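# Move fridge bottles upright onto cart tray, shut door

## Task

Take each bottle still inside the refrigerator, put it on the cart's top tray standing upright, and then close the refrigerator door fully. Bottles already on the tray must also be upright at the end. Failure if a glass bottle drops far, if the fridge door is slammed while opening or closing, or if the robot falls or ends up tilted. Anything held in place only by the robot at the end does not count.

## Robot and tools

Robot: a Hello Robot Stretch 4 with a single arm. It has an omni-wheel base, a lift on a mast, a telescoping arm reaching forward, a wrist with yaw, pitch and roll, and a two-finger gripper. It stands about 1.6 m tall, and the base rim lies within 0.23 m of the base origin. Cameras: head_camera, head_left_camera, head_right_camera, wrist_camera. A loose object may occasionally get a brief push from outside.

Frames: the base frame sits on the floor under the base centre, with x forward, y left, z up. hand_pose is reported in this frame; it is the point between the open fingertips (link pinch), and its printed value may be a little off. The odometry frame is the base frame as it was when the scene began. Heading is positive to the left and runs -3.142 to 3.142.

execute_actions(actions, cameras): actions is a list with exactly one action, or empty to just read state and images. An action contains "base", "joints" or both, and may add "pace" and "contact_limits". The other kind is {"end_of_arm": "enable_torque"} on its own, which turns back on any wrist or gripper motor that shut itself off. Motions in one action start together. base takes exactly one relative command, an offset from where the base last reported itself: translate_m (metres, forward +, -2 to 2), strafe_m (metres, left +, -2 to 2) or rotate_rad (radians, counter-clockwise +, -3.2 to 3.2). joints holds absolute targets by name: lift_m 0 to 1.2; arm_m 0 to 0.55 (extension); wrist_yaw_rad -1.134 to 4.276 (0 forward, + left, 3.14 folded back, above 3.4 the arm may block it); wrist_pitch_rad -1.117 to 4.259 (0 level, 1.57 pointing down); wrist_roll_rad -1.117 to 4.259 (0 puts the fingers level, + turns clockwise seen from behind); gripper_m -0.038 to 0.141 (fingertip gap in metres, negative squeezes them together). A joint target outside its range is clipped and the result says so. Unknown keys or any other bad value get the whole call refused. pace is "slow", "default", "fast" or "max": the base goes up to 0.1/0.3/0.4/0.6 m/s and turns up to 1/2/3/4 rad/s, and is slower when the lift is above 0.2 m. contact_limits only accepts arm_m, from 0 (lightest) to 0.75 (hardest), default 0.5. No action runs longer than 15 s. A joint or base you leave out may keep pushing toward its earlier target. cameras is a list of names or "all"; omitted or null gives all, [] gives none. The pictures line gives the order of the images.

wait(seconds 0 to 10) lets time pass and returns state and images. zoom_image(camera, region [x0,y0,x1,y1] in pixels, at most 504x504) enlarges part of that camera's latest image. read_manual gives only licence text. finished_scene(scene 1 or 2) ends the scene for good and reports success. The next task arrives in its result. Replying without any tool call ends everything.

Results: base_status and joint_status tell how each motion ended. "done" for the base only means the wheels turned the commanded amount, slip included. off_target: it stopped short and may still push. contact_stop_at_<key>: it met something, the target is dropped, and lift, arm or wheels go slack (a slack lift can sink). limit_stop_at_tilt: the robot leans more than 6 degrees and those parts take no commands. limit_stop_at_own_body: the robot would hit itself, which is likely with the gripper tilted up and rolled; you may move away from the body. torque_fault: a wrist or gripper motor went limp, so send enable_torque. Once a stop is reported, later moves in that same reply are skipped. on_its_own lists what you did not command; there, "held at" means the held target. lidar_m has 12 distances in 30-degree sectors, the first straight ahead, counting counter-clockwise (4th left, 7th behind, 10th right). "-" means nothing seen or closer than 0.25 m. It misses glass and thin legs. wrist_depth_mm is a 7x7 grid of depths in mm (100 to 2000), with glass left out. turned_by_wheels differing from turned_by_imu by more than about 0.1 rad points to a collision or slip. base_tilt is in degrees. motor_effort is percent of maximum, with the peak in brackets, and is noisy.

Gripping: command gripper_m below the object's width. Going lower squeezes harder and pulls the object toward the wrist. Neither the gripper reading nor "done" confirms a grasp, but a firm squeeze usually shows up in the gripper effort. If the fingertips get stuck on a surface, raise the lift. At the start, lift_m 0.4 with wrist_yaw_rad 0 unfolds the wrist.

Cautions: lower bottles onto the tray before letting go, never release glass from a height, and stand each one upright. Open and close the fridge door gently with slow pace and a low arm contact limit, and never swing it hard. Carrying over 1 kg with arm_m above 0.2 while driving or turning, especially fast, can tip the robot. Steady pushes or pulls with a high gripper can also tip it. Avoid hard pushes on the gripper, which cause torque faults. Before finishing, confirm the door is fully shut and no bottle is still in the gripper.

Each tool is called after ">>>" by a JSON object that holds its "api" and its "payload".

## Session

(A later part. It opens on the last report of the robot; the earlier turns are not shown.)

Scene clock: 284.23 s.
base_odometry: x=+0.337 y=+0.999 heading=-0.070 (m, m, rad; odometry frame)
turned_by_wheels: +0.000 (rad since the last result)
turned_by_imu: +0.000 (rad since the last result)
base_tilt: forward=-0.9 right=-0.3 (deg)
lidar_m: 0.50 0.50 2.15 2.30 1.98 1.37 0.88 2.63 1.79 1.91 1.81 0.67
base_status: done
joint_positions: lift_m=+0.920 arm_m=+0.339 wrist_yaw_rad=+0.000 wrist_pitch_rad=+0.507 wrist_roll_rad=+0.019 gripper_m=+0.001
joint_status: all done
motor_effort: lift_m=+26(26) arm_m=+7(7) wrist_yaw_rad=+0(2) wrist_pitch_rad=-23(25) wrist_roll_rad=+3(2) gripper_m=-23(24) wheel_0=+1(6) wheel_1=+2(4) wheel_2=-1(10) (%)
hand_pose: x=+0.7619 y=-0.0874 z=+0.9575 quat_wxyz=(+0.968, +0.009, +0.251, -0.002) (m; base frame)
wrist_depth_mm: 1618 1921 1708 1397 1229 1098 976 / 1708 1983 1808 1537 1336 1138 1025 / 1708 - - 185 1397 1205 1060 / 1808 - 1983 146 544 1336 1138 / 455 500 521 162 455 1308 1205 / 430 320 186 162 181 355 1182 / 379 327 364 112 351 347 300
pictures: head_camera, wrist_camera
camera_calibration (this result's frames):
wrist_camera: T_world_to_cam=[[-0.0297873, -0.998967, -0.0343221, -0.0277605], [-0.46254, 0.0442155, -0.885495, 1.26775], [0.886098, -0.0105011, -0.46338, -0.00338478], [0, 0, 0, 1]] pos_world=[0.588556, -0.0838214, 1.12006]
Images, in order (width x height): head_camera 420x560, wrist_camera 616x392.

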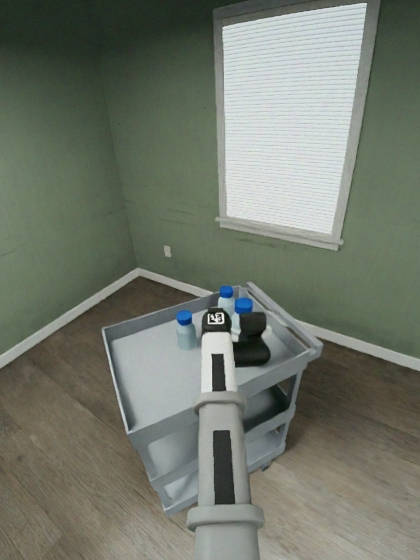

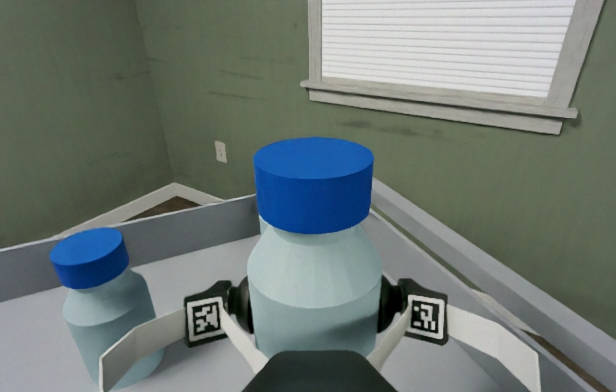

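>>> {"api": "execute_actions", "payload": {"actions": [{"joints": {"arm_m": 0.385}}], "cameras": []}}

>>> {"api": "execute_actions", "payload": {"actions": [{"joints": {"lift_m": 0.825}, "pace": "slow"}], "cameras": ["head_camera", "wrist_camera", "head_right_camera"]}}

Scene clock: 294.17 s.
base_odometry: x=+0.337 y=+0.999 heading=-0.070 (m, m, rad; odometry frame)
turned_by_wheels: +0.000 (rad since the last result)
turned_by_imu: +0.002 (rad since the last result)
base_tilt: forward=-0.8 right=-0.3 (deg)
lidar_m: 0.50 0.46 2.16 2.29 1.98 1.36 0.90 2.65 1.78 1.93 1.84 0.70
base_status: not commanded
joint_positions: lift_m=+0.920 arm_m=+0.384 wrist_yaw_rad=+0.000 wrist_pitch_rad=+0.507 wrist_roll_rad=+0.019 gripper_m=+0.001
joint_status: all done
motor_effort: lift_m=+26(25) arm_m=+7(7) wrist_yaw_rad=+1(1) wrist_pitch_rad=-22(24) wrist_roll_rad=+3(1) gripper_m=-25(25) wheel_0=+1(1) wheel_1=+2(1) wheel_2=-1(1) (%)
hand_pose: x=+0.8068 y=-0.0874 z=+0.9575 quat_wxyz=(+0.968, +0.009, +0.251, -0.002) (m; base frame)
wrist_depth_mm: 1576 1863 1661 1336 1229 1025 946 / 1661 1983 1808 1464 1229 1118 1008 / 1708 - - 185 1336 1182 1042 / 1808 - - 146 1336 1255 1118 / 1756 473 496 162 439 1308 1182 / 264 430 185 162 181 351 1182 / 278 282 362 112 353 325 303
pictures: none
No camera images: the call's "cameras" was empty. Leave "cameras" out to get every camera's image.

Scene clock: 295.83 s.
base_odometry: x=+0.337 y=+0.999 heading=-0.070 (m, m, rad; odometry frame)
turned_by_wheels: +0.000 (rad since the last result)
turned_by_imu: +0.001 (rad since the last result)
base_tilt: forward=-0.9 right=-0.3 (deg)
lidar_m: 0.49 0.49 2.16 2.28 1.97 1.39 0.88 2.64 1.80 1.90 1.84 0.66
base_status: not commanded
joint_positions: lift_m=+0.825 arm_m=+0.384 wrist_yaw_rad=+0.000 wrist_pitch_rad=+0.508 wrist_roll_rad=+0.019 gripper_m=+0.001
joint_status: all done
on_its_own: wrist_pitch_rad is at rest, and its effort (-26) is outside its rest range (-23 to +23)
motor_effort: lift_m=+18(27) arm_m=+7(7) wrist_yaw_rad=+0(1) wrist_pitch_rad=-26(25) wrist_roll_rad=+1(3) gripper_m=-24(24) wheel_0=+1(1) wheel_1=+2(2) wheel_2=-1(1) (%)
hand_pose: x=+0.8068 y=-0.0874 z=+0.8632 quat_wxyz=(+0.968, +0.009, +0.251, -0.002) (m; base frame)
wrist_depth_mm: 1661 1863 1661 1397 1205 1060 946 / 1708 - 1808 1464 1229 1078 1025 / 1661 - 1708 185 521 1160 1060 / 230 430 455 146 379 347 1098 / 234 387 384 162 359 309 278 / 248 300 185 162 181 286 252 / 260 252 257 112 250 247 250
pictures: head_camera, head_right_camera, wrist_camera
camera_calibration (this result's frames):
wrist_camera: T_world_to_cam=[[-0.0298769, -0.998964, -0.0343189, -0.0296131], [-0.462629, 0.0442553, -0.885447, 1.20499], [0.886048, -0.0105775, -0.463472, -0.0868368], [0, 0, 0, 1]] pos_world=[0.63352, -0.0838281, 1.02569]
Images, in order (width x height): head_camera 420x560, head_right_camera 420x672, wrist_camera 616x392.

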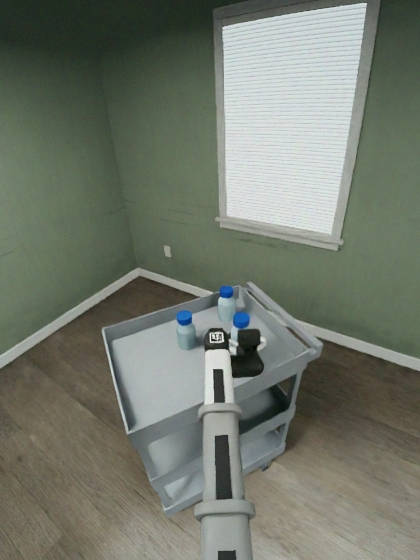

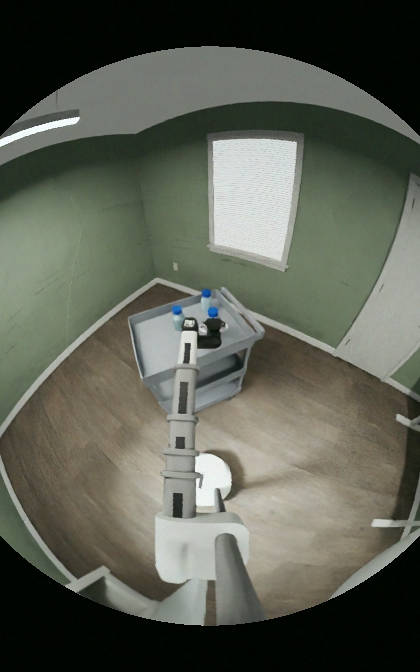

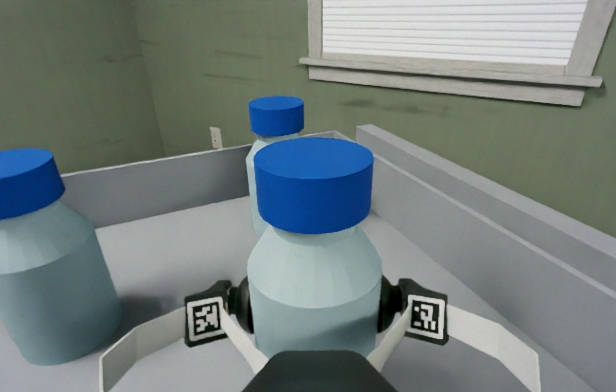

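>>> {"api": "execute_actions", "payload": {"actions": [{"joints": {"lift_m": 0.801}, "pace": "slow"}], "cameras": []}}

>>> {"api": "execute_actions", "payload": {"actions": [{"joints": {"gripper_m": 0.1}, "pace": "slow"}], "cameras": ["head_camera", "wrist_camera"]}}

Scene clock: 300.17 s.
base_odometry: x=+0.337 y=+0.999 heading=-0.070 (m, m, rad; odometry frame)
turned_by_wheels: +0.000 (rad since the last result)
turned_by_imu: +0.002 (rad since the last result)
base_tilt: forward=-0.9 right=-0.3 (deg)
lidar_m: 0.51 0.50 2.15 2.29 1.99 1.38 0.86 2.65 1.80 1.93 1.85 0.69
base_status: not commanded
joint_positions: lift_m=+0.801 arm_m=+0.384 wrist_yaw_rad=+0.000 wrist_pitch_rad=+0.508 wrist_roll_rad=+0.019 gripper_m=+0.001
joint_status: all done
motor_effort: lift_m=+18(17) arm_m=+7(7) wrist_yaw_rad=+1(2) wrist_pitch_rad=-23(22) wrist_roll_rad=+2(1) gripper_m=-24(28) wheel_0=+1(1) wheel_1=+1(2) wheel_2=-1(1) (%)
hand_pose: x=+0.8068 y=-0.0874 z=+0.8391 quat_wxyz=(+0.968, +0.009, +0.251, -0.002) (m; base frame)
wrist_depth_mm: 1661 1863 1618 1336 1205 1078 960 / 1661 1983 1808 1430 1255 1118 976 / 233 1863 445 185 424 1160 1078 / 231 421 442 146 368 314 300 / 231 343 343 162 324 303 246 / 246 281 186 163 181 273 253 / 240 224 229 112 224 220 233
pictures: none
No camera images: the call's "cameras" was empty. Leave "cameras" out to get every camera's image.

Scene clock: 303.93 s.
base_odometry: x=+0.337 y=+0.999 heading=-0.070 (m, m, rad; odometry frame)
turned_by_wheels: +0.000 (rad since the last result)
turned_by_imu: +0.001 (rad since the last result)
base_tilt: forward=-0.9 right=-0.3 (deg)
lidar_m: 0.50 0.48 2.16 2.28 2.02 1.37 0.89 2.65 1.79 1.90 1.82 0.68
base_status: not commanded
joint_positions: lift_m=+0.801 arm_m=+0.384 wrist_yaw_rad=+0.000 wrist_pitch_rad=+0.502 wrist_roll_rad=+0.019 gripper_m=+0.100
joint_status: all done
motor_effort: lift_m=+18(18) arm_m=+7(7) wrist_yaw_rad=+0(2) wrist_pitch_rad=-8(22) wrist_roll_rad=+3(2) gripper_m=+0(19) wheel_0=+1(1) wheel_1=+2(1) wheel_2=-1(1) (%)
hand_pose: x=+0.8076 y=-0.0875 z=+0.8406 quat_wxyz=(+0.969, +0.009, +0.248, -0.003) (m; base frame)
wrist_depth_mm: 1618 1863 1661 1366 1205 1078 946 / 1708 1983 1756 1397 1281 1118 1008 / 389 1983 459 200 436 1160 1078 / 232 421 442 164 384 319 676 / 231 351 353 180 332 301 250 / 246 281 201 183 198 276 252 / 245 236 241 112 238 230 237
pictures: head_camera, wrist_camera
camera_calibration (this result's frames):
wrist_camera: T_world_to_cam=[[-0.030128, -0.998951, -0.0344901, -0.0301298], [-0.457542, 0.0444613, -0.888076, 1.18349], [0.888677, -0.0109752, -0.458402, -0.10439], [0, 0, 0, 1]] pos_world=[0.633358, -0.0838634, 1.00214]
Images, in order (width x height): head_camera 420x560, wrist_camera 616x392.

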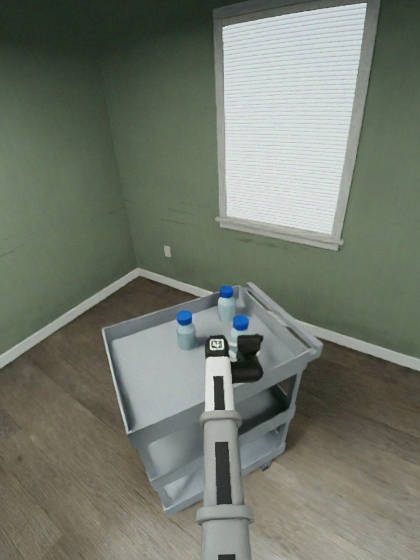

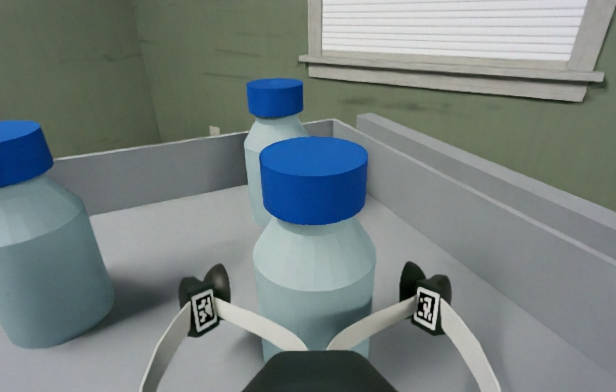

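>>> {"api": "execute_actions", "payload": {"actions": [{"joints": {"lift_m": 0.93}}], "cameras": []}}

>>> {"api": "execute_actions", "payload": {"actions": [{"joints": {"arm_m": 0.0, "wrist_pitch_rad": 0.0, "gripper_m": 0.0}, "base": {"strafe_m": -0.4}}], "cameras": ["head_camera"]}}

Scene clock: 329.57 s.
base_odometry: x=+0.337 y=+0.999 heading=-0.070 (m, m, rad; odometry frame)
turned_by_wheels: +0.000 (rad since the last result)
turned_by_imu: +0.002 (rad since the last result)
base_tilt: forward=-0.9 right=-0.3 (deg)
lidar_m: 0.50 0.49 2.15 2.31 1.99 1.36 0.89 2.64 1.80 1.93 1.84 0.68
base_status: not commanded
joint_positions: lift_m=+0.930 arm_m=+0.384 wrist_yaw_rad=+0.000 wrist_pitch_rad=+0.502 wrist_roll_rad=+0.019 gripper_m=+0.100
joint_status: all done
motor_effort: lift_m=+23(24) arm_m=+7(7) wrist_yaw_rad=+2(1) wrist_pitch_rad=-9(8) wrist_roll_rad=+1(3) gripper_m=+2(1) wheel_0=+1(1) wheel_1=+1(2) wheel_2=-1(1) (%)
hand_pose: x=+0.8076 y=-0.0875 z=+0.9691 quat_wxyz=(+0.969, +0.009, +0.248, -0.003) (m; base frame)
wrist_depth_mm: 1708 1863 1661 1366 1182 1060 960 / 1661 1983 1756 1430 1281 1118 1008 / 1756 - 1921 1537 1366 1182 1042 / 1863 - - 1576 1464 1255 1118 / 1863 484 508 427 484 1308 1182 / 281 449 201 424 216 370 1255 / 281 297 387 112 387 329 324
pictures: none
No camera images: the call's "cameras" was empty. Leave "cameras" out to get every camera's image.

Scene clock: 332.23 s.
base_odometry: x=+0.309 y=+0.600 heading=-0.070 (m, m, rad; odometry frame)
turned_by_wheels: +0.000 (rad since the last result)
turned_by_imu: +0.001 (rad since the last result)
base_tilt: forward=-0.9 right=-0.3 (deg)
lidar_m: 0.68 0.65 0.72 2.66 1.65 0.97 2.30 2.29 1.44 1.54 1.59 1.56
base_status: done
joint_positions: lift_m=+0.930 arm_m=+0.001 wrist_yaw_rad=+0.000 wrist_pitch_rad=+0.003 wrist_roll_rad=+0.019 gripper_m=+0.000
joint_status: all done
motor_effort: lift_m=+22(23) arm_m=-7(7) wrist_yaw_rad=+0(1) wrist_pitch_rad=-8(12) wrist_roll_rad=+3(0) gripper_m=-1(6) wheel_0=+0(12) wheel_1=+1(9) wheel_2=+0(1) (%)
hand_pose: x=+0.4606 y=-0.0875 z=+1.1073 quat_wxyz=(+1.000, +0.010, +0.001, +0.000) (m; base frame)
wrist_depth_mm: - - 1983 1708 1430 1281 1118 / - - - 1756 1430 1281 1118 / - - - 1618 1464 1255 1098 / - - - 1661 1464 1255 1118 / - - - 1661 1397 1229 1098 / - - 1921 199 1366 1255 1138 / 768 768 640 112 1366 1205 1118
pictures: head_camera
Images, in order (width x height): head_camera 420x560.

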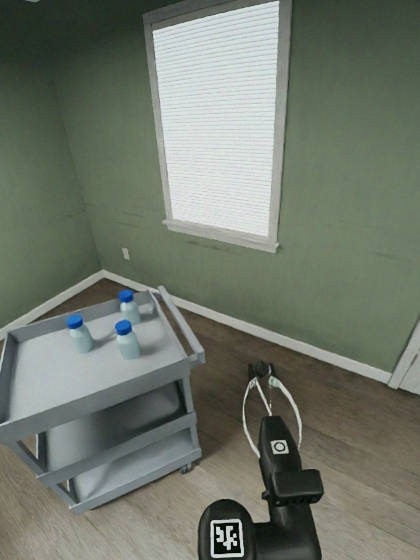

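>>> {"api": "execute_actions", "payload": {"actions": [{"base": {"rotate_rad": 1.77}, "joints": {"wrist_yaw_rad": 1.2}}], "cameras": ["head_left_camera"]}}

>>> {"api": "execute_actions", "payload": {"actions": [{"base": {"strafe_m": 1.03}, "joints": {"lift_m": 0.35}, "pace": "fast"}], "cameras": ["head_camera", "head_left_camera"]}}

Scene clock: 341.33 s.
base_odometry: x=+0.309 y=+0.600 heading=+1.700 (m, m, rad; odometry frame)
turned_by_wheels: +1.770 (rad since the last result)
turned_by_imu: +1.810 (rad since the last result)
base_tilt: forward=-0.9 right=-0.4 (deg)
lidar_m: 2.51 1.63 0.97 2.53 1.42 1.43 1.81 1.55 1.58 0.65 0.63 2.51
base_status: done
joint_positions: lift_m=+0.930 arm_m=+0.001 wrist_yaw_rad=+1.200 wrist_pitch_rad=+0.002 wrist_roll_rad=+0.019 gripper_m=+0.000
joint_status: all done
motor_effort: lift_m=+22(22) arm_m=-7(7) wrist_yaw_rad=+0(9) wrist_pitch_rad=-11(7) wrist_roll_rad=+4(1) gripper_m=-4(5) wheel_0=-3(7) wheel_1=-1(8) wheel_2=-1(8) (%)
hand_pose: x=+0.3581 y=+0.2372 z=+1.1073 quat_wxyz=(+0.825, +0.007, +0.007, +0.565) (m; base frame)
wrist_depth_mm: - - - 960 1430 1430 1281 / - - - 946 1430 1708 1397 / - - - 917 1430 1708 1430 / - - - 931 1430 1661 1499 / - - - 917 1430 1618 1537 / - - - 198 1118 1661 1618 / - - - 112 1205 1464 1464
pictures: head_left_camera
Images, in order (width x height): head_left_camera 420x672.

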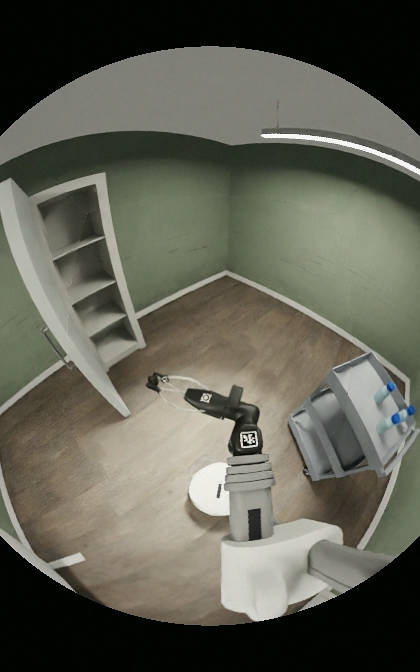

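Scene clock: 345.37 s.
base_odometry: x=-0.713 y=+0.468 heading=+1.700 (m, m, rad; odometry frame)
turned_by_wheels: +0.000 (rad since the last result)
turned_by_imu: +0.003 (rad since the last result)
base_tilt: forward=-0.9 right=-0.3 (deg)
lidar_m: 0.56 1.18 1.45 1.68 1.48 0.94 0.87 1.54 2.32 1.68 1.70 0.55
base_status: done
joint_positions: lift_m=+0.350 arm_m=+0.001 wrist_yaw_rad=+1.200 wrist_pitch_rad=+0.002 wrist_roll_rad=+0.019 gripper_m=+0.000
joint_status: all done
motor_effort: lift_m=+16(21) arm_m=-7(7) wrist_yaw_rad=+2(1) wrist_pitch_rad=-10(10) wrist_roll_rad=+4(4) gripper_m=-6(8) wheel_0=+1(10) wheel_1=-1(13) wheel_2=+0(2) (%)
hand_pose: x=+0.3581 y=+0.2372 z=+0.5278 quat_wxyz=(+0.825, +0.007, +0.007, +0.565) (m; base frame)
wrist_depth_mm: 1576 1808 1576 1430 1281 1138 1042 / 1661 1808 1618 1397 1255 1138 1060 / 1576 1808 1576 1397 1255 1138 1042 / 1576 1808 1576 1397 1229 1138 1042 / 1576 1808 1618 1366 1255 1118 1042 / 1576 1708 1576 198 1182 1118 1025 / 1430 1397 1229 112 1182 1118 1025
pictures: head_camera, head_left_camera
Images, in order (width x height): head_camera 420x560, head_left_camera 420x672.

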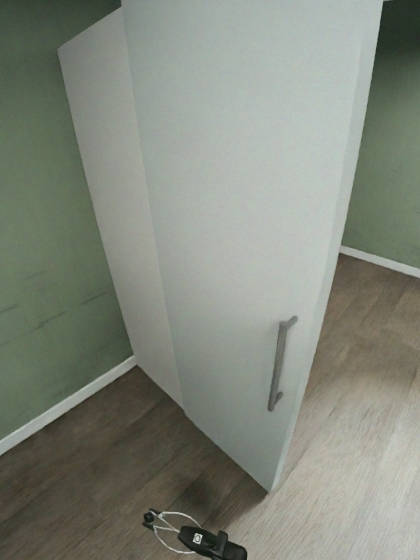

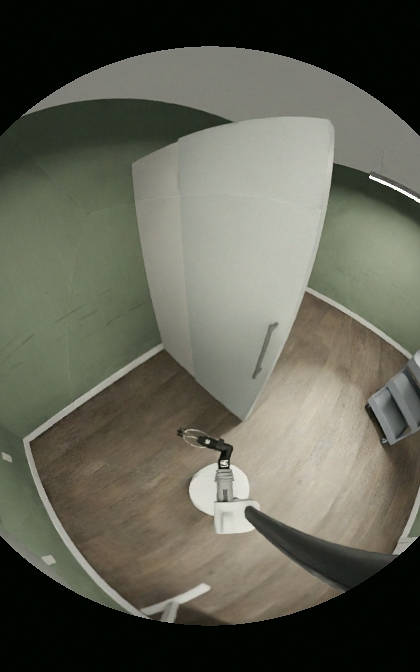

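Good position. Straighten the wrist and move close.

>>> {"api": "execute_actions", "payload": {"actions": [{"base": {"translate_m": 0.1}, "joints": {"wrist_yaw_rad": 0.0, "gripper_m": -0.02}}], "cameras": ["head_camera"]}}

Scene clock: 350.67 s.
base_odometry: x=-0.725 y=+0.567 heading=+1.700 (m, m, rad; odometry frame)
turned_by_wheels: +0.000 (rad since the last result)
turned_by_imu: +0.001 (rad since the last result)
base_tilt: forward=-0.9 right=-0.3 (deg)
lidar_m: 0.57 1.04 1.32 1.60 1.56 1.15 0.97 1.63 2.37 1.66 3.17 0.46
base_status: done
joint_positions: lift_m=+0.350 arm_m=+0.001 wrist_yaw_rad=+0.000 wrist_pitch_rad=+0.002 wrist_roll_rad=+0.019 gripper_m=-0.020
joint_status: all done
motor_effort: lift_m=+16(16) arm_m=-7(7) wrist_yaw_rad=+0(9) wrist_pitch_rad=-6(8) wrist_roll_rad=+2(2) gripper_m=-13(12) wheel_0=+2(4) wheel_1=+1(5) wheel_2=+0(9) (%)
hand_pose: x=+0.4606 y=-0.0873 z=+0.5278 quat_wxyz=(+1.000, +0.010, +0.001, +0.000) (m; base frame)
wrist_depth_mm: 1060 878 512 375 300 250 - / 1060 866 508 377 300 249 - / 1042 878 504 377 300 248 - / 1060 854 504 377 298 249 - / 1042 866 508 377 300 249 - / 1060 878 484 203 187 248 1708 / 1078 854 462 112 289 232 1182
pictures: head_camera
Images, in order (width x height): head_camera 420x560.

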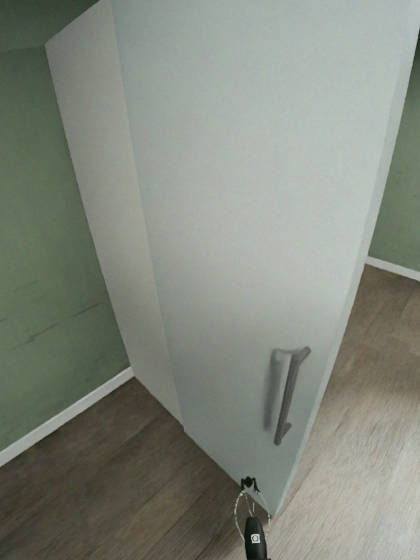

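>>> {"api": "execute_actions", "payload": {"actions": [{"joints": {"arm_m": 0.3}, "pace": "slow", "contact_limits": {"arm_m": 0.3}}], "cameras": ["head_camera"]}}

Scene clock: 358.37 s.
base_odometry: x=-0.725 y=+0.567 heading=+1.700 (m, m, rad; odometry frame)
turned_by_wheels: +0.000 (rad since the last result)
turned_by_imu: +0.003 (rad since the last result)
base_tilt: forward=-0.9 right=-0.3 (deg)
lidar_m: 0.80 1.06 1.36 1.61 1.55 1.13 0.93 1.64 2.38 1.67 3.19 0.77
base_status: not commanded
joint_positions: lift_m=+0.350 arm_m=+0.299 wrist_yaw_rad=+0.000 wrist_pitch_rad=+0.002 wrist_roll_rad=+0.019 gripper_m=-0.020
joint_status: all done
motor_effort: lift_m=+16(16) arm_m=+7(9) wrist_yaw_rad=+1(4) wrist_pitch_rad=-7(8) wrist_roll_rad=+4(2) gripper_m=-13(12) wheel_0=+3(3) wheel_1=+2(2) wheel_2=+0(0) (%)
contact_limits: arm_m 0.3
hand_pose: x=+0.7581 y=-0.0874 z=+0.5278 quat_wxyz=(+1.000, +0.010, +0.001, +0.000) (m; base frame)
wrist_depth_mm: 359 334 310 291 273 258 245 / 357 336 312 290 272 258 244 / 359 334 309 290 272 257 245 / 357 330 309 289 271 256 244 / 357 332 309 289 270 255 244 / 357 330 304 202 187 256 243 / 355 330 301 112 268 249 243
pictures: head_camera
Images, in order (width x height): head_camera 420x560.

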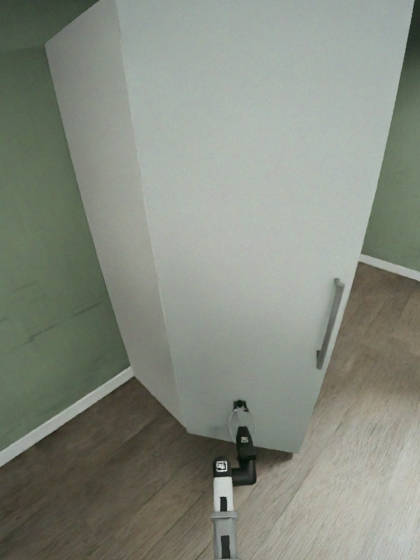

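>>> {"api": "execute_actions", "payload": {"actions": [{"joints": {"arm_m": 0.52}, "pace": "slow", "contact_limits": {"arm_m": 0.3}}], "cameras": ["head_camera"]}}

Scene clock: 364.57 s.
base_odometry: x=-0.725 y=+0.567 heading=+1.700 (m, m, rad; odometry frame)
turned_by_wheels: +0.000 (rad since the last result)
turned_by_imu: +0.002 (rad since the last result)
base_tilt: forward=-0.8 right=-0.4 (deg)
lidar_m: 0.88 1.04 1.36 1.58 1.54 1.11 0.96 1.62 2.38 1.64 3.19 2.71
base_status: not commanded
joint_positions: lift_m=+0.350 arm_m=+0.519 wrist_yaw_rad=+0.000 wrist_pitch_rad=+0.002 wrist_roll_rad=+0.019 gripper_m=-0.020
joint_status: all done
motor_effort: lift_m=+16(16) arm_m=+7(7) wrist_yaw_rad=+0(1) wrist_pitch_rad=-8(10) wrist_roll_rad=+3(2) gripper_m=-10(13) wheel_0=+2(3) wheel_1=+1(2) wheel_2=+0(0) (%)
contact_limits: arm_m 0.3
hand_pose: x=+0.9781 y=-0.0874 z=+0.5278 quat_wxyz=(+1.000, +0.010, +0.001, +0.000) (m; base frame)
wrist_depth_mm: 224 260 306 379 500 - - / 223 259 306 379 496 - - / 222 256 304 373 488 - - / 222 256 304 373 492 - - / 222 255 303 373 488 - - / 221 255 279 203 188 - - / 221 249 296 112 477 1229 1336
pictures: head_camera
Images, in order (width x height): head_camera 420x560.

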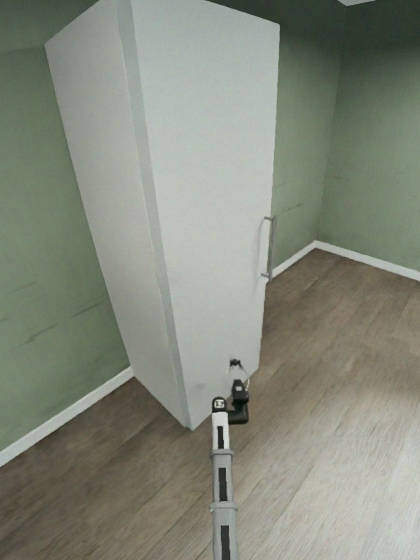

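>>> {"api": "execute_actions", "payload": {"actions": []}}

Scene clock: 367.60 s.
base_odometry: x=-0.725 y=+0.567 heading=+1.700 (m, m, rad; odometry frame)
turned_by_wheels: +0.000 (rad since the last result)
turned_by_imu: +0.001 (rad since the last result)
base_tilt: forward=-0.9 right=-0.4 (deg)
lidar_m: 0.90 1.04 1.34 1.59 1.56 1.08 0.93 1.64 2.37 1.66 3.15 2.70
base_status: not commanded
joint_positions: lift_m=+0.350 arm_m=+0.519 wrist_yaw_rad=+0.000 wrist_pitch_rad=+0.002 wrist_roll_rad=+0.019 gripper_m=-0.020
joint_status: all done
motor_effort: lift_m=+16(16) arm_m=+7(7) wrist_yaw_rad=+0(1) wrist_pitch_rad=-9(10) wrist_roll_rad=+4(2) gripper_m=-14(13) wheel_0=+2(3) wheel_1=+1(2) wheel_2=+0(0) (%)
contact_limits: arm_m 0.3
hand_pose: x=+0.9781 y=-0.0874 z=+0.5278 quat_wxyz=(+1.000, +0.010, +0.001, +0.000) (m; base frame)
wrist_depth_mm: 224 259 309 375 496 - - / 224 259 307 379 492 - - / 223 258 303 377 492 - - / 221 255 304 373 484 - - / 221 255 301 373 480 - - / 220 255 278 202 187 1983 1983 / 221 249 298 112 477 1160 1336
pictures: head_camera, head_left_camera, head_right_camera, wrist_camera
camera_calibration (this result's frames):
wrist_camera: T_world_to_cam=[[-0.00961772, -0.998961, -0.0445362, -0.0504497], [0.0236149, 0.0442989, -0.998739, 0.571491], [0.999675, -0.0106573, 0.0231643, -0.762072], [0, 0, 0, 1]] pos_world=[0.747844, -0.0838353, 0.586177]
Images, in order (width x height): head_camera 420x560, head_left_camera 420x672, head_right_camera 420x672, wrist_camera 616x392.

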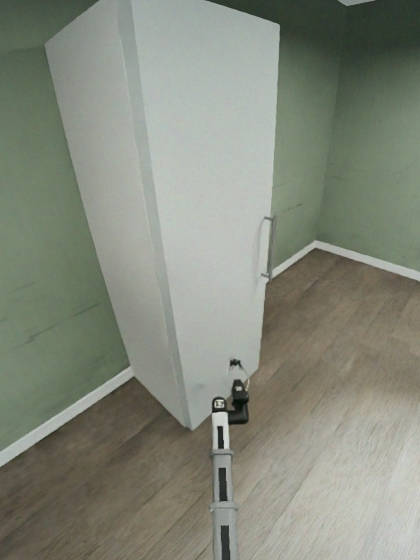

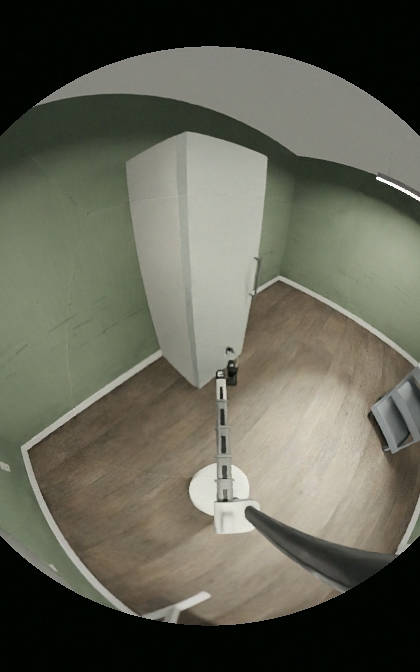

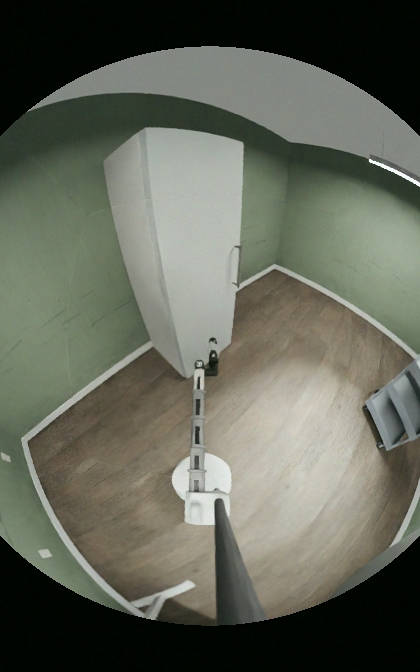

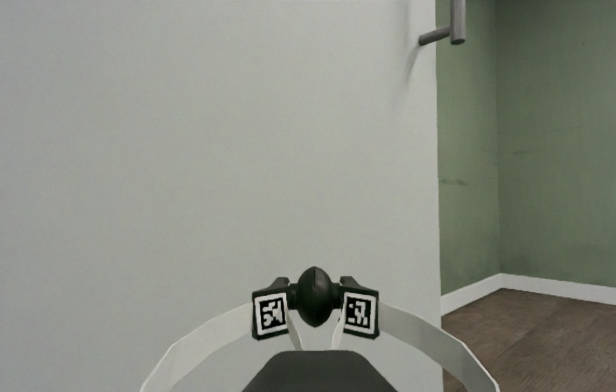

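>>> {"api": "execute_actions", "payload": {"actions": [{"base": {"translate_m": 0.2}, "joints": {"arm_m": 0.38}}], "cameras": []}}

>>> {"api": "execute_actions", "payload": {"actions": [{"joints": {"arm_m": 0.47}, "pace": "slow", "contact_limits": {"arm_m": 0.2}}], "cameras": ["head_camera", "wrist_camera"]}}

Scene clock: 377.40 s.
base_odometry: x=-0.751 y=+0.765 heading=+1.701 (m, m, rad; odometry frame)
turned_by_wheels: +0.000 (rad since the last result)
turned_by_imu: +0.001 (rad since the last result)
base_tilt: forward=-0.8 right=-0.3 (deg)
lidar_m: 0.71 0.76 1.21 1.43 1.69 1.37 1.18 2.50 2.51 1.59 3.03 1.07
base_status: done
joint_positions: lift_m=+0.350 arm_m=+0.381 wrist_yaw_rad=+0.000 wrist_pitch_rad=+0.003 wrist_roll_rad=+0.019 gripper_m=-0.020
joint_status: all done
motor_effort: lift_m=+16(16) arm_m=-7(9) wrist_yaw_rad=+1(1) wrist_pitch_rad=-8(9) wrist_roll_rad=+2(2) gripper_m=-11(12) wheel_0=+1(9) wheel_1=+1(9) wheel_2=+0(10) (%)
hand_pose: x=+0.8406 y=-0.0874 z=+0.5278 quat_wxyz=(+1.000, +0.010, +0.001, +0.000) (m; base frame)
wrist_depth_mm: 186 215 255 317 407 - - / 185 214 255 314 410 - - / 185 214 253 310 407 - - / 183 213 252 310 404 - - / 183 212 252 309 402 - - / 183 212 232 202 187 1983 - / 183 207 247 112 399 1138 1308
pictures: none
No camera images: the call's "cameras" was empty. Leave "cameras" out to get every camera's image.

Scene clock: 379.57 s.
base_odometry: x=-0.751 y=+0.765 heading=+1.699 (m, m, rad; odometry frame)
turned_by_wheels: -0.002 (rad since the last result)
turned_by_imu: -0.001 (rad since the last result)
base_tilt: forward=-0.9 right=-0.3 (deg)
lidar_m: 0.68 0.76 1.22 1.42 1.70 1.37 1.17 2.51 2.52 1.65 3.04 1.09
base_status: not commanded
joint_positions: lift_m=+0.350 arm_m=+0.468 wrist_yaw_rad=-0.018 wrist_pitch_rad=+0.002 wrist_roll_rad=+0.019 gripper_m=-0.020
joint_status: all done
on_its_own: wrist_yaw_rad is at rest, and its effort (+52) is outside its rest range (-13 to +13)
motor_effort: lift_m=+16(16) arm_m=+12(12) wrist_yaw_rad=+52(52) wrist_pitch_rad=-7(8) wrist_roll_rad=+1(1) gripper_m=-8(15) wheel_0=-7(7) wheel_1=-3(3) wheel_2=-12(12) (%)
contact_limits: arm_m 0.2
hand_pose: x=+0.9256 y=-0.0926 z=+0.5278 quat_wxyz=(+1.000, +0.010, +0.001, -0.009) (m; base frame)
wrist_depth_mm: 141 164 196 244 325 - - / 140 163 195 243 322 - - / 140 163 195 241 322 - - / 139 162 193 241 319 - - / 139 162 193 238 319 - - / 139 161 182 202 185 1921 1983 / 139 158 179 112 314 379 1336
pictures: head_camera, wrist_camera
camera_calibration (this result's frames):
wrist_camera: T_world_to_cam=[[-0.0274917, -0.998629, -0.0445371, -0.0395225], [0.0243756, 0.043871, -0.99874, 0.572208], [0.999325, -0.0285426, 0.0231361, -0.710919], [0, 0, 0, 1]] pos_world=[0.695405, -0.0848632, 0.586174]
Images, in order (width x height): head_camera 420x560, wrist_camera 616x392.

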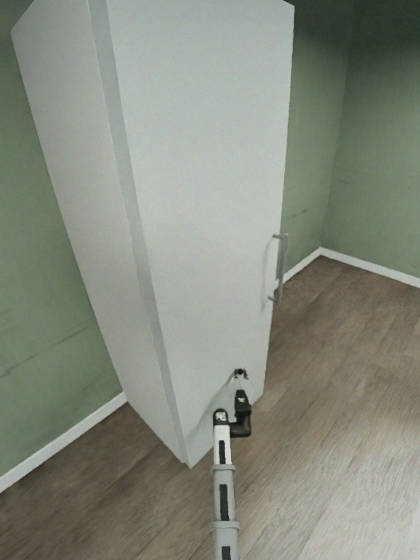

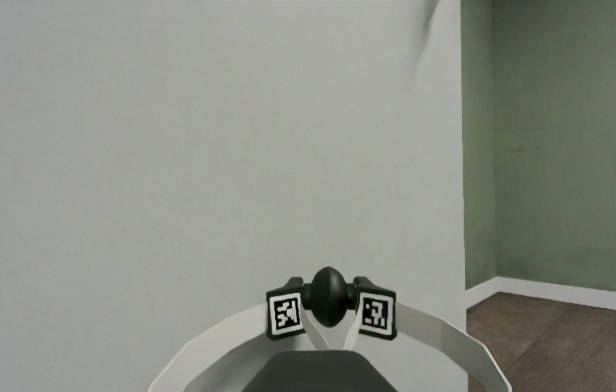

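>>> {"api": "execute_actions", "payload": {"actions": [{"joints": {"arm_m": 0.38}}], "cameras": ["head_right_camera"]}}

Scene clock: 383.30 s.
base_odometry: x=-0.751 y=+0.765 heading=+1.700 (m, m, rad; odometry frame)
turned_by_wheels: +0.001 (rad since the last result)
turned_by_imu: +0.003 (rad since the last result)
base_tilt: forward=-0.8 right=-0.3 (deg)
lidar_m: 0.70 0.75 1.22 1.42 1.68 1.36 1.17 2.53 2.51 1.62 3.05 1.06
base_status: not commanded
joint_positions: lift_m=+0.350 arm_m=+0.381 wrist_yaw_rad=+0.000 wrist_pitch_rad=+0.003 wrist_roll_rad=+0.019 gripper_m=-0.020
joint_status: all done
motor_effort: lift_m=+16(16) arm_m=-7(9) wrist_yaw_rad=+1(53) wrist_pitch_rad=-10(10) wrist_roll_rad=+3(1) gripper_m=-9(11) wheel_0=-3(9) wheel_1=-2(4) wheel_2=-1(12) (%)
hand_pose: x=+0.8406 y=-0.0874 z=+0.5278 quat_wxyz=(+1.000, +0.010, +0.001, +0.000) (m; base frame)
wrist_depth_mm: 186 216 256 315 410 - - / 186 215 255 314 413 - - / 185 214 255 314 413 - - / 185 213 252 310 407 - - / 184 213 251 310 402 - - / 185 212 232 203 187 - - / 183 207 246 112 399 1182 1308
pictures: head_right_camera
Images, in order (width x height): head_right_camera 420x672.

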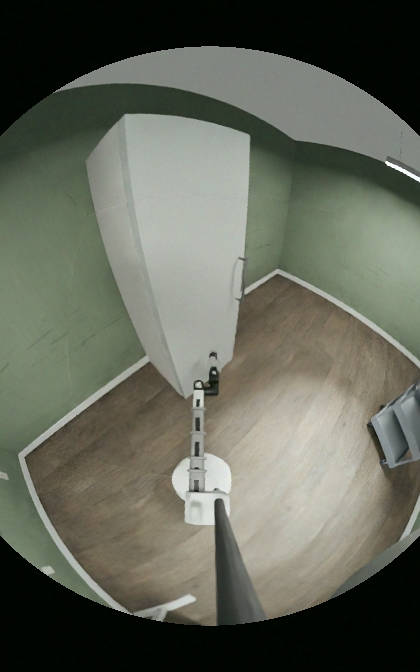

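>>> {"api": "execute_actions", "payload": {"actions": [{"base": {"rotate_rad": -0.72}, "joints": {"arm_m": 0.3, "wrist_yaw_rad": 1.75}, "pace": "fast"}], "cameras": []}}

>>> {"api": "execute_actions", "payload": {"actions": [{"base": {"translate_m": 0.6}, "joints": {"arm_m": 0.45}, "pace": "fast"}]}}

Scene clock: 390.90 s.
base_odometry: x=-0.751 y=+0.765 heading=+0.980 (m, m, rad; odometry frame)
turned_by_wheels: -0.720 (rad since the last result)
turned_by_imu: -0.734 (rad since the last result)
base_tilt: forward=-0.8 right=-0.3 (deg)
lidar_m: 3.02 0.79 0.72 1.19 1.28 1.75 1.67 1.17 1.49 2.52 1.64 1.64
base_status: done
joint_positions: lift_m=+0.350 arm_m=+0.301 wrist_yaw_rad=+1.750 wrist_pitch_rad=+0.003 wrist_roll_rad=+0.019 gripper_m=-0.020
joint_status: all done
motor_effort: lift_m=+17(17) arm_m=-7(8) wrist_yaw_rad=+2(8) wrist_pitch_rad=-9(8) wrist_roll_rad=+2(2) gripper_m=-12(11) wheel_0=+0(10) wheel_1=+0(8) wheel_2=-2(11) (%)
hand_pose: x=+0.5068 y=+0.2994 z=+0.5277 quat_wxyz=(+0.641, +0.005, +0.008, +0.767) (m; base frame)
wrist_depth_mm: 1499 1336 1255 521 488 459 436 / 1464 1336 1255 512 488 459 433 / 1499 1366 1281 517 484 455 433 / 1464 1366 1229 517 480 455 430 / 1464 1366 1281 517 488 452 433 / 1464 1366 1229 202 187 452 430 / 1464 1308 1229 112 477 439 430
pictures: none
No camera images: the call's "cameras" was empty. Leave "cameras" out to get every camera's image.

Scene clock: 393.67 s.
base_odometry: x=-0.417 y=+1.263 heading=+0.980 (m, m, rad; odometry frame)
turned_by_wheels: +0.000 (rad since the last result)
turned_by_imu: -0.002 (rad since the last result)
base_tilt: forward=-0.9 right=-0.3 (deg)
lidar_m: 2.42 1.57 0.56 0.52 0.59 1.80 2.27 1.72 2.39 1.50 1.23 2.50
base_status: done
joint_positions: lift_m=+0.350 arm_m=+0.449 wrist_yaw_rad=+1.750 wrist_pitch_rad=+0.003 wrist_roll_rad=+0.019 gripper_m=-0.020
joint_status: all done
motor_effort: lift_m=+17(17) arm_m=+6(9) wrist_yaw_rad=+2(2) wrist_pitch_rad=-6(10) wrist_roll_rad=+3(4) gripper_m=-11(15) wheel_0=+1(9) wheel_1=+0(9) wheel_2=+1(14) (%)
hand_pose: x=+0.6543 y=+0.2995 z=+0.5277 quat_wxyz=(+0.641, +0.005, +0.008, +0.767) (m; base frame)
wrist_depth_mm: 574 530 661 1138 1078 1008 960 / 585 535 654 1118 1060 1008 946 / 574 535 654 1118 1042 1025 946 / 574 525 647 1118 1060 1025 931 / 574 535 640 1118 1042 960 931 / 569 525 535 203 187 1008 960 / 564 525 603 112 1060 960 931
pictures: head_camera, head_left_camera, head_right_camera, wrist_camera
camera_calibration (this result's frames):
wrist_camera: T_world_to_cam=[[0.984697, 0.168491, -0.0445261, -0.667315], [-0.0477776, 0.0152907, -0.998741, 0.617321], [-0.167598, 0.985585, 0.0231068, 0.0312504], [0, 0, 0, 1]] pos_world=[0.691835, 0.0721973, 0.586108]
Images, in order (width x height): head_camera 420x560, head_left_camera 420x672, head_right_camera 420x672, wrist_camera 616x392.

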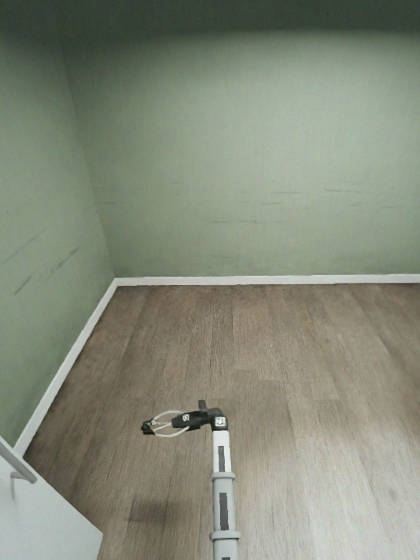

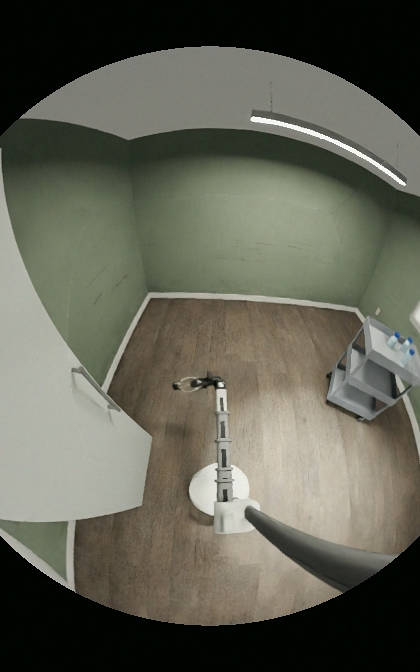

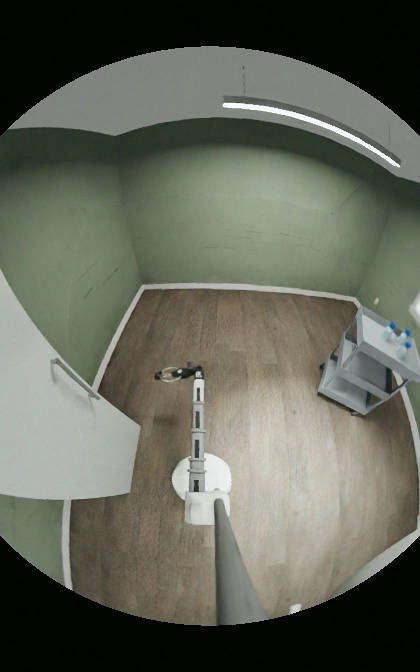

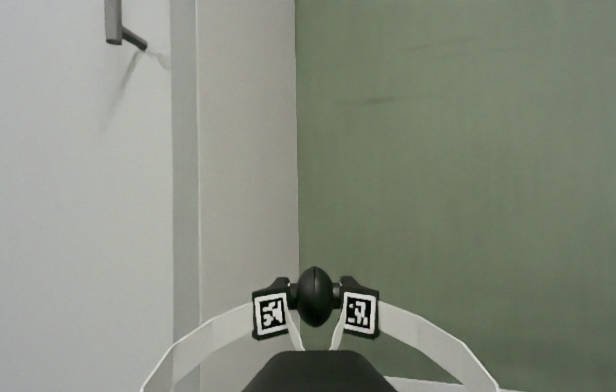

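The door is flush and the bottles are upright.

>>> {"api": "finished_scene", "payload": {"scene": 1}}

The scene is finished: the task was done.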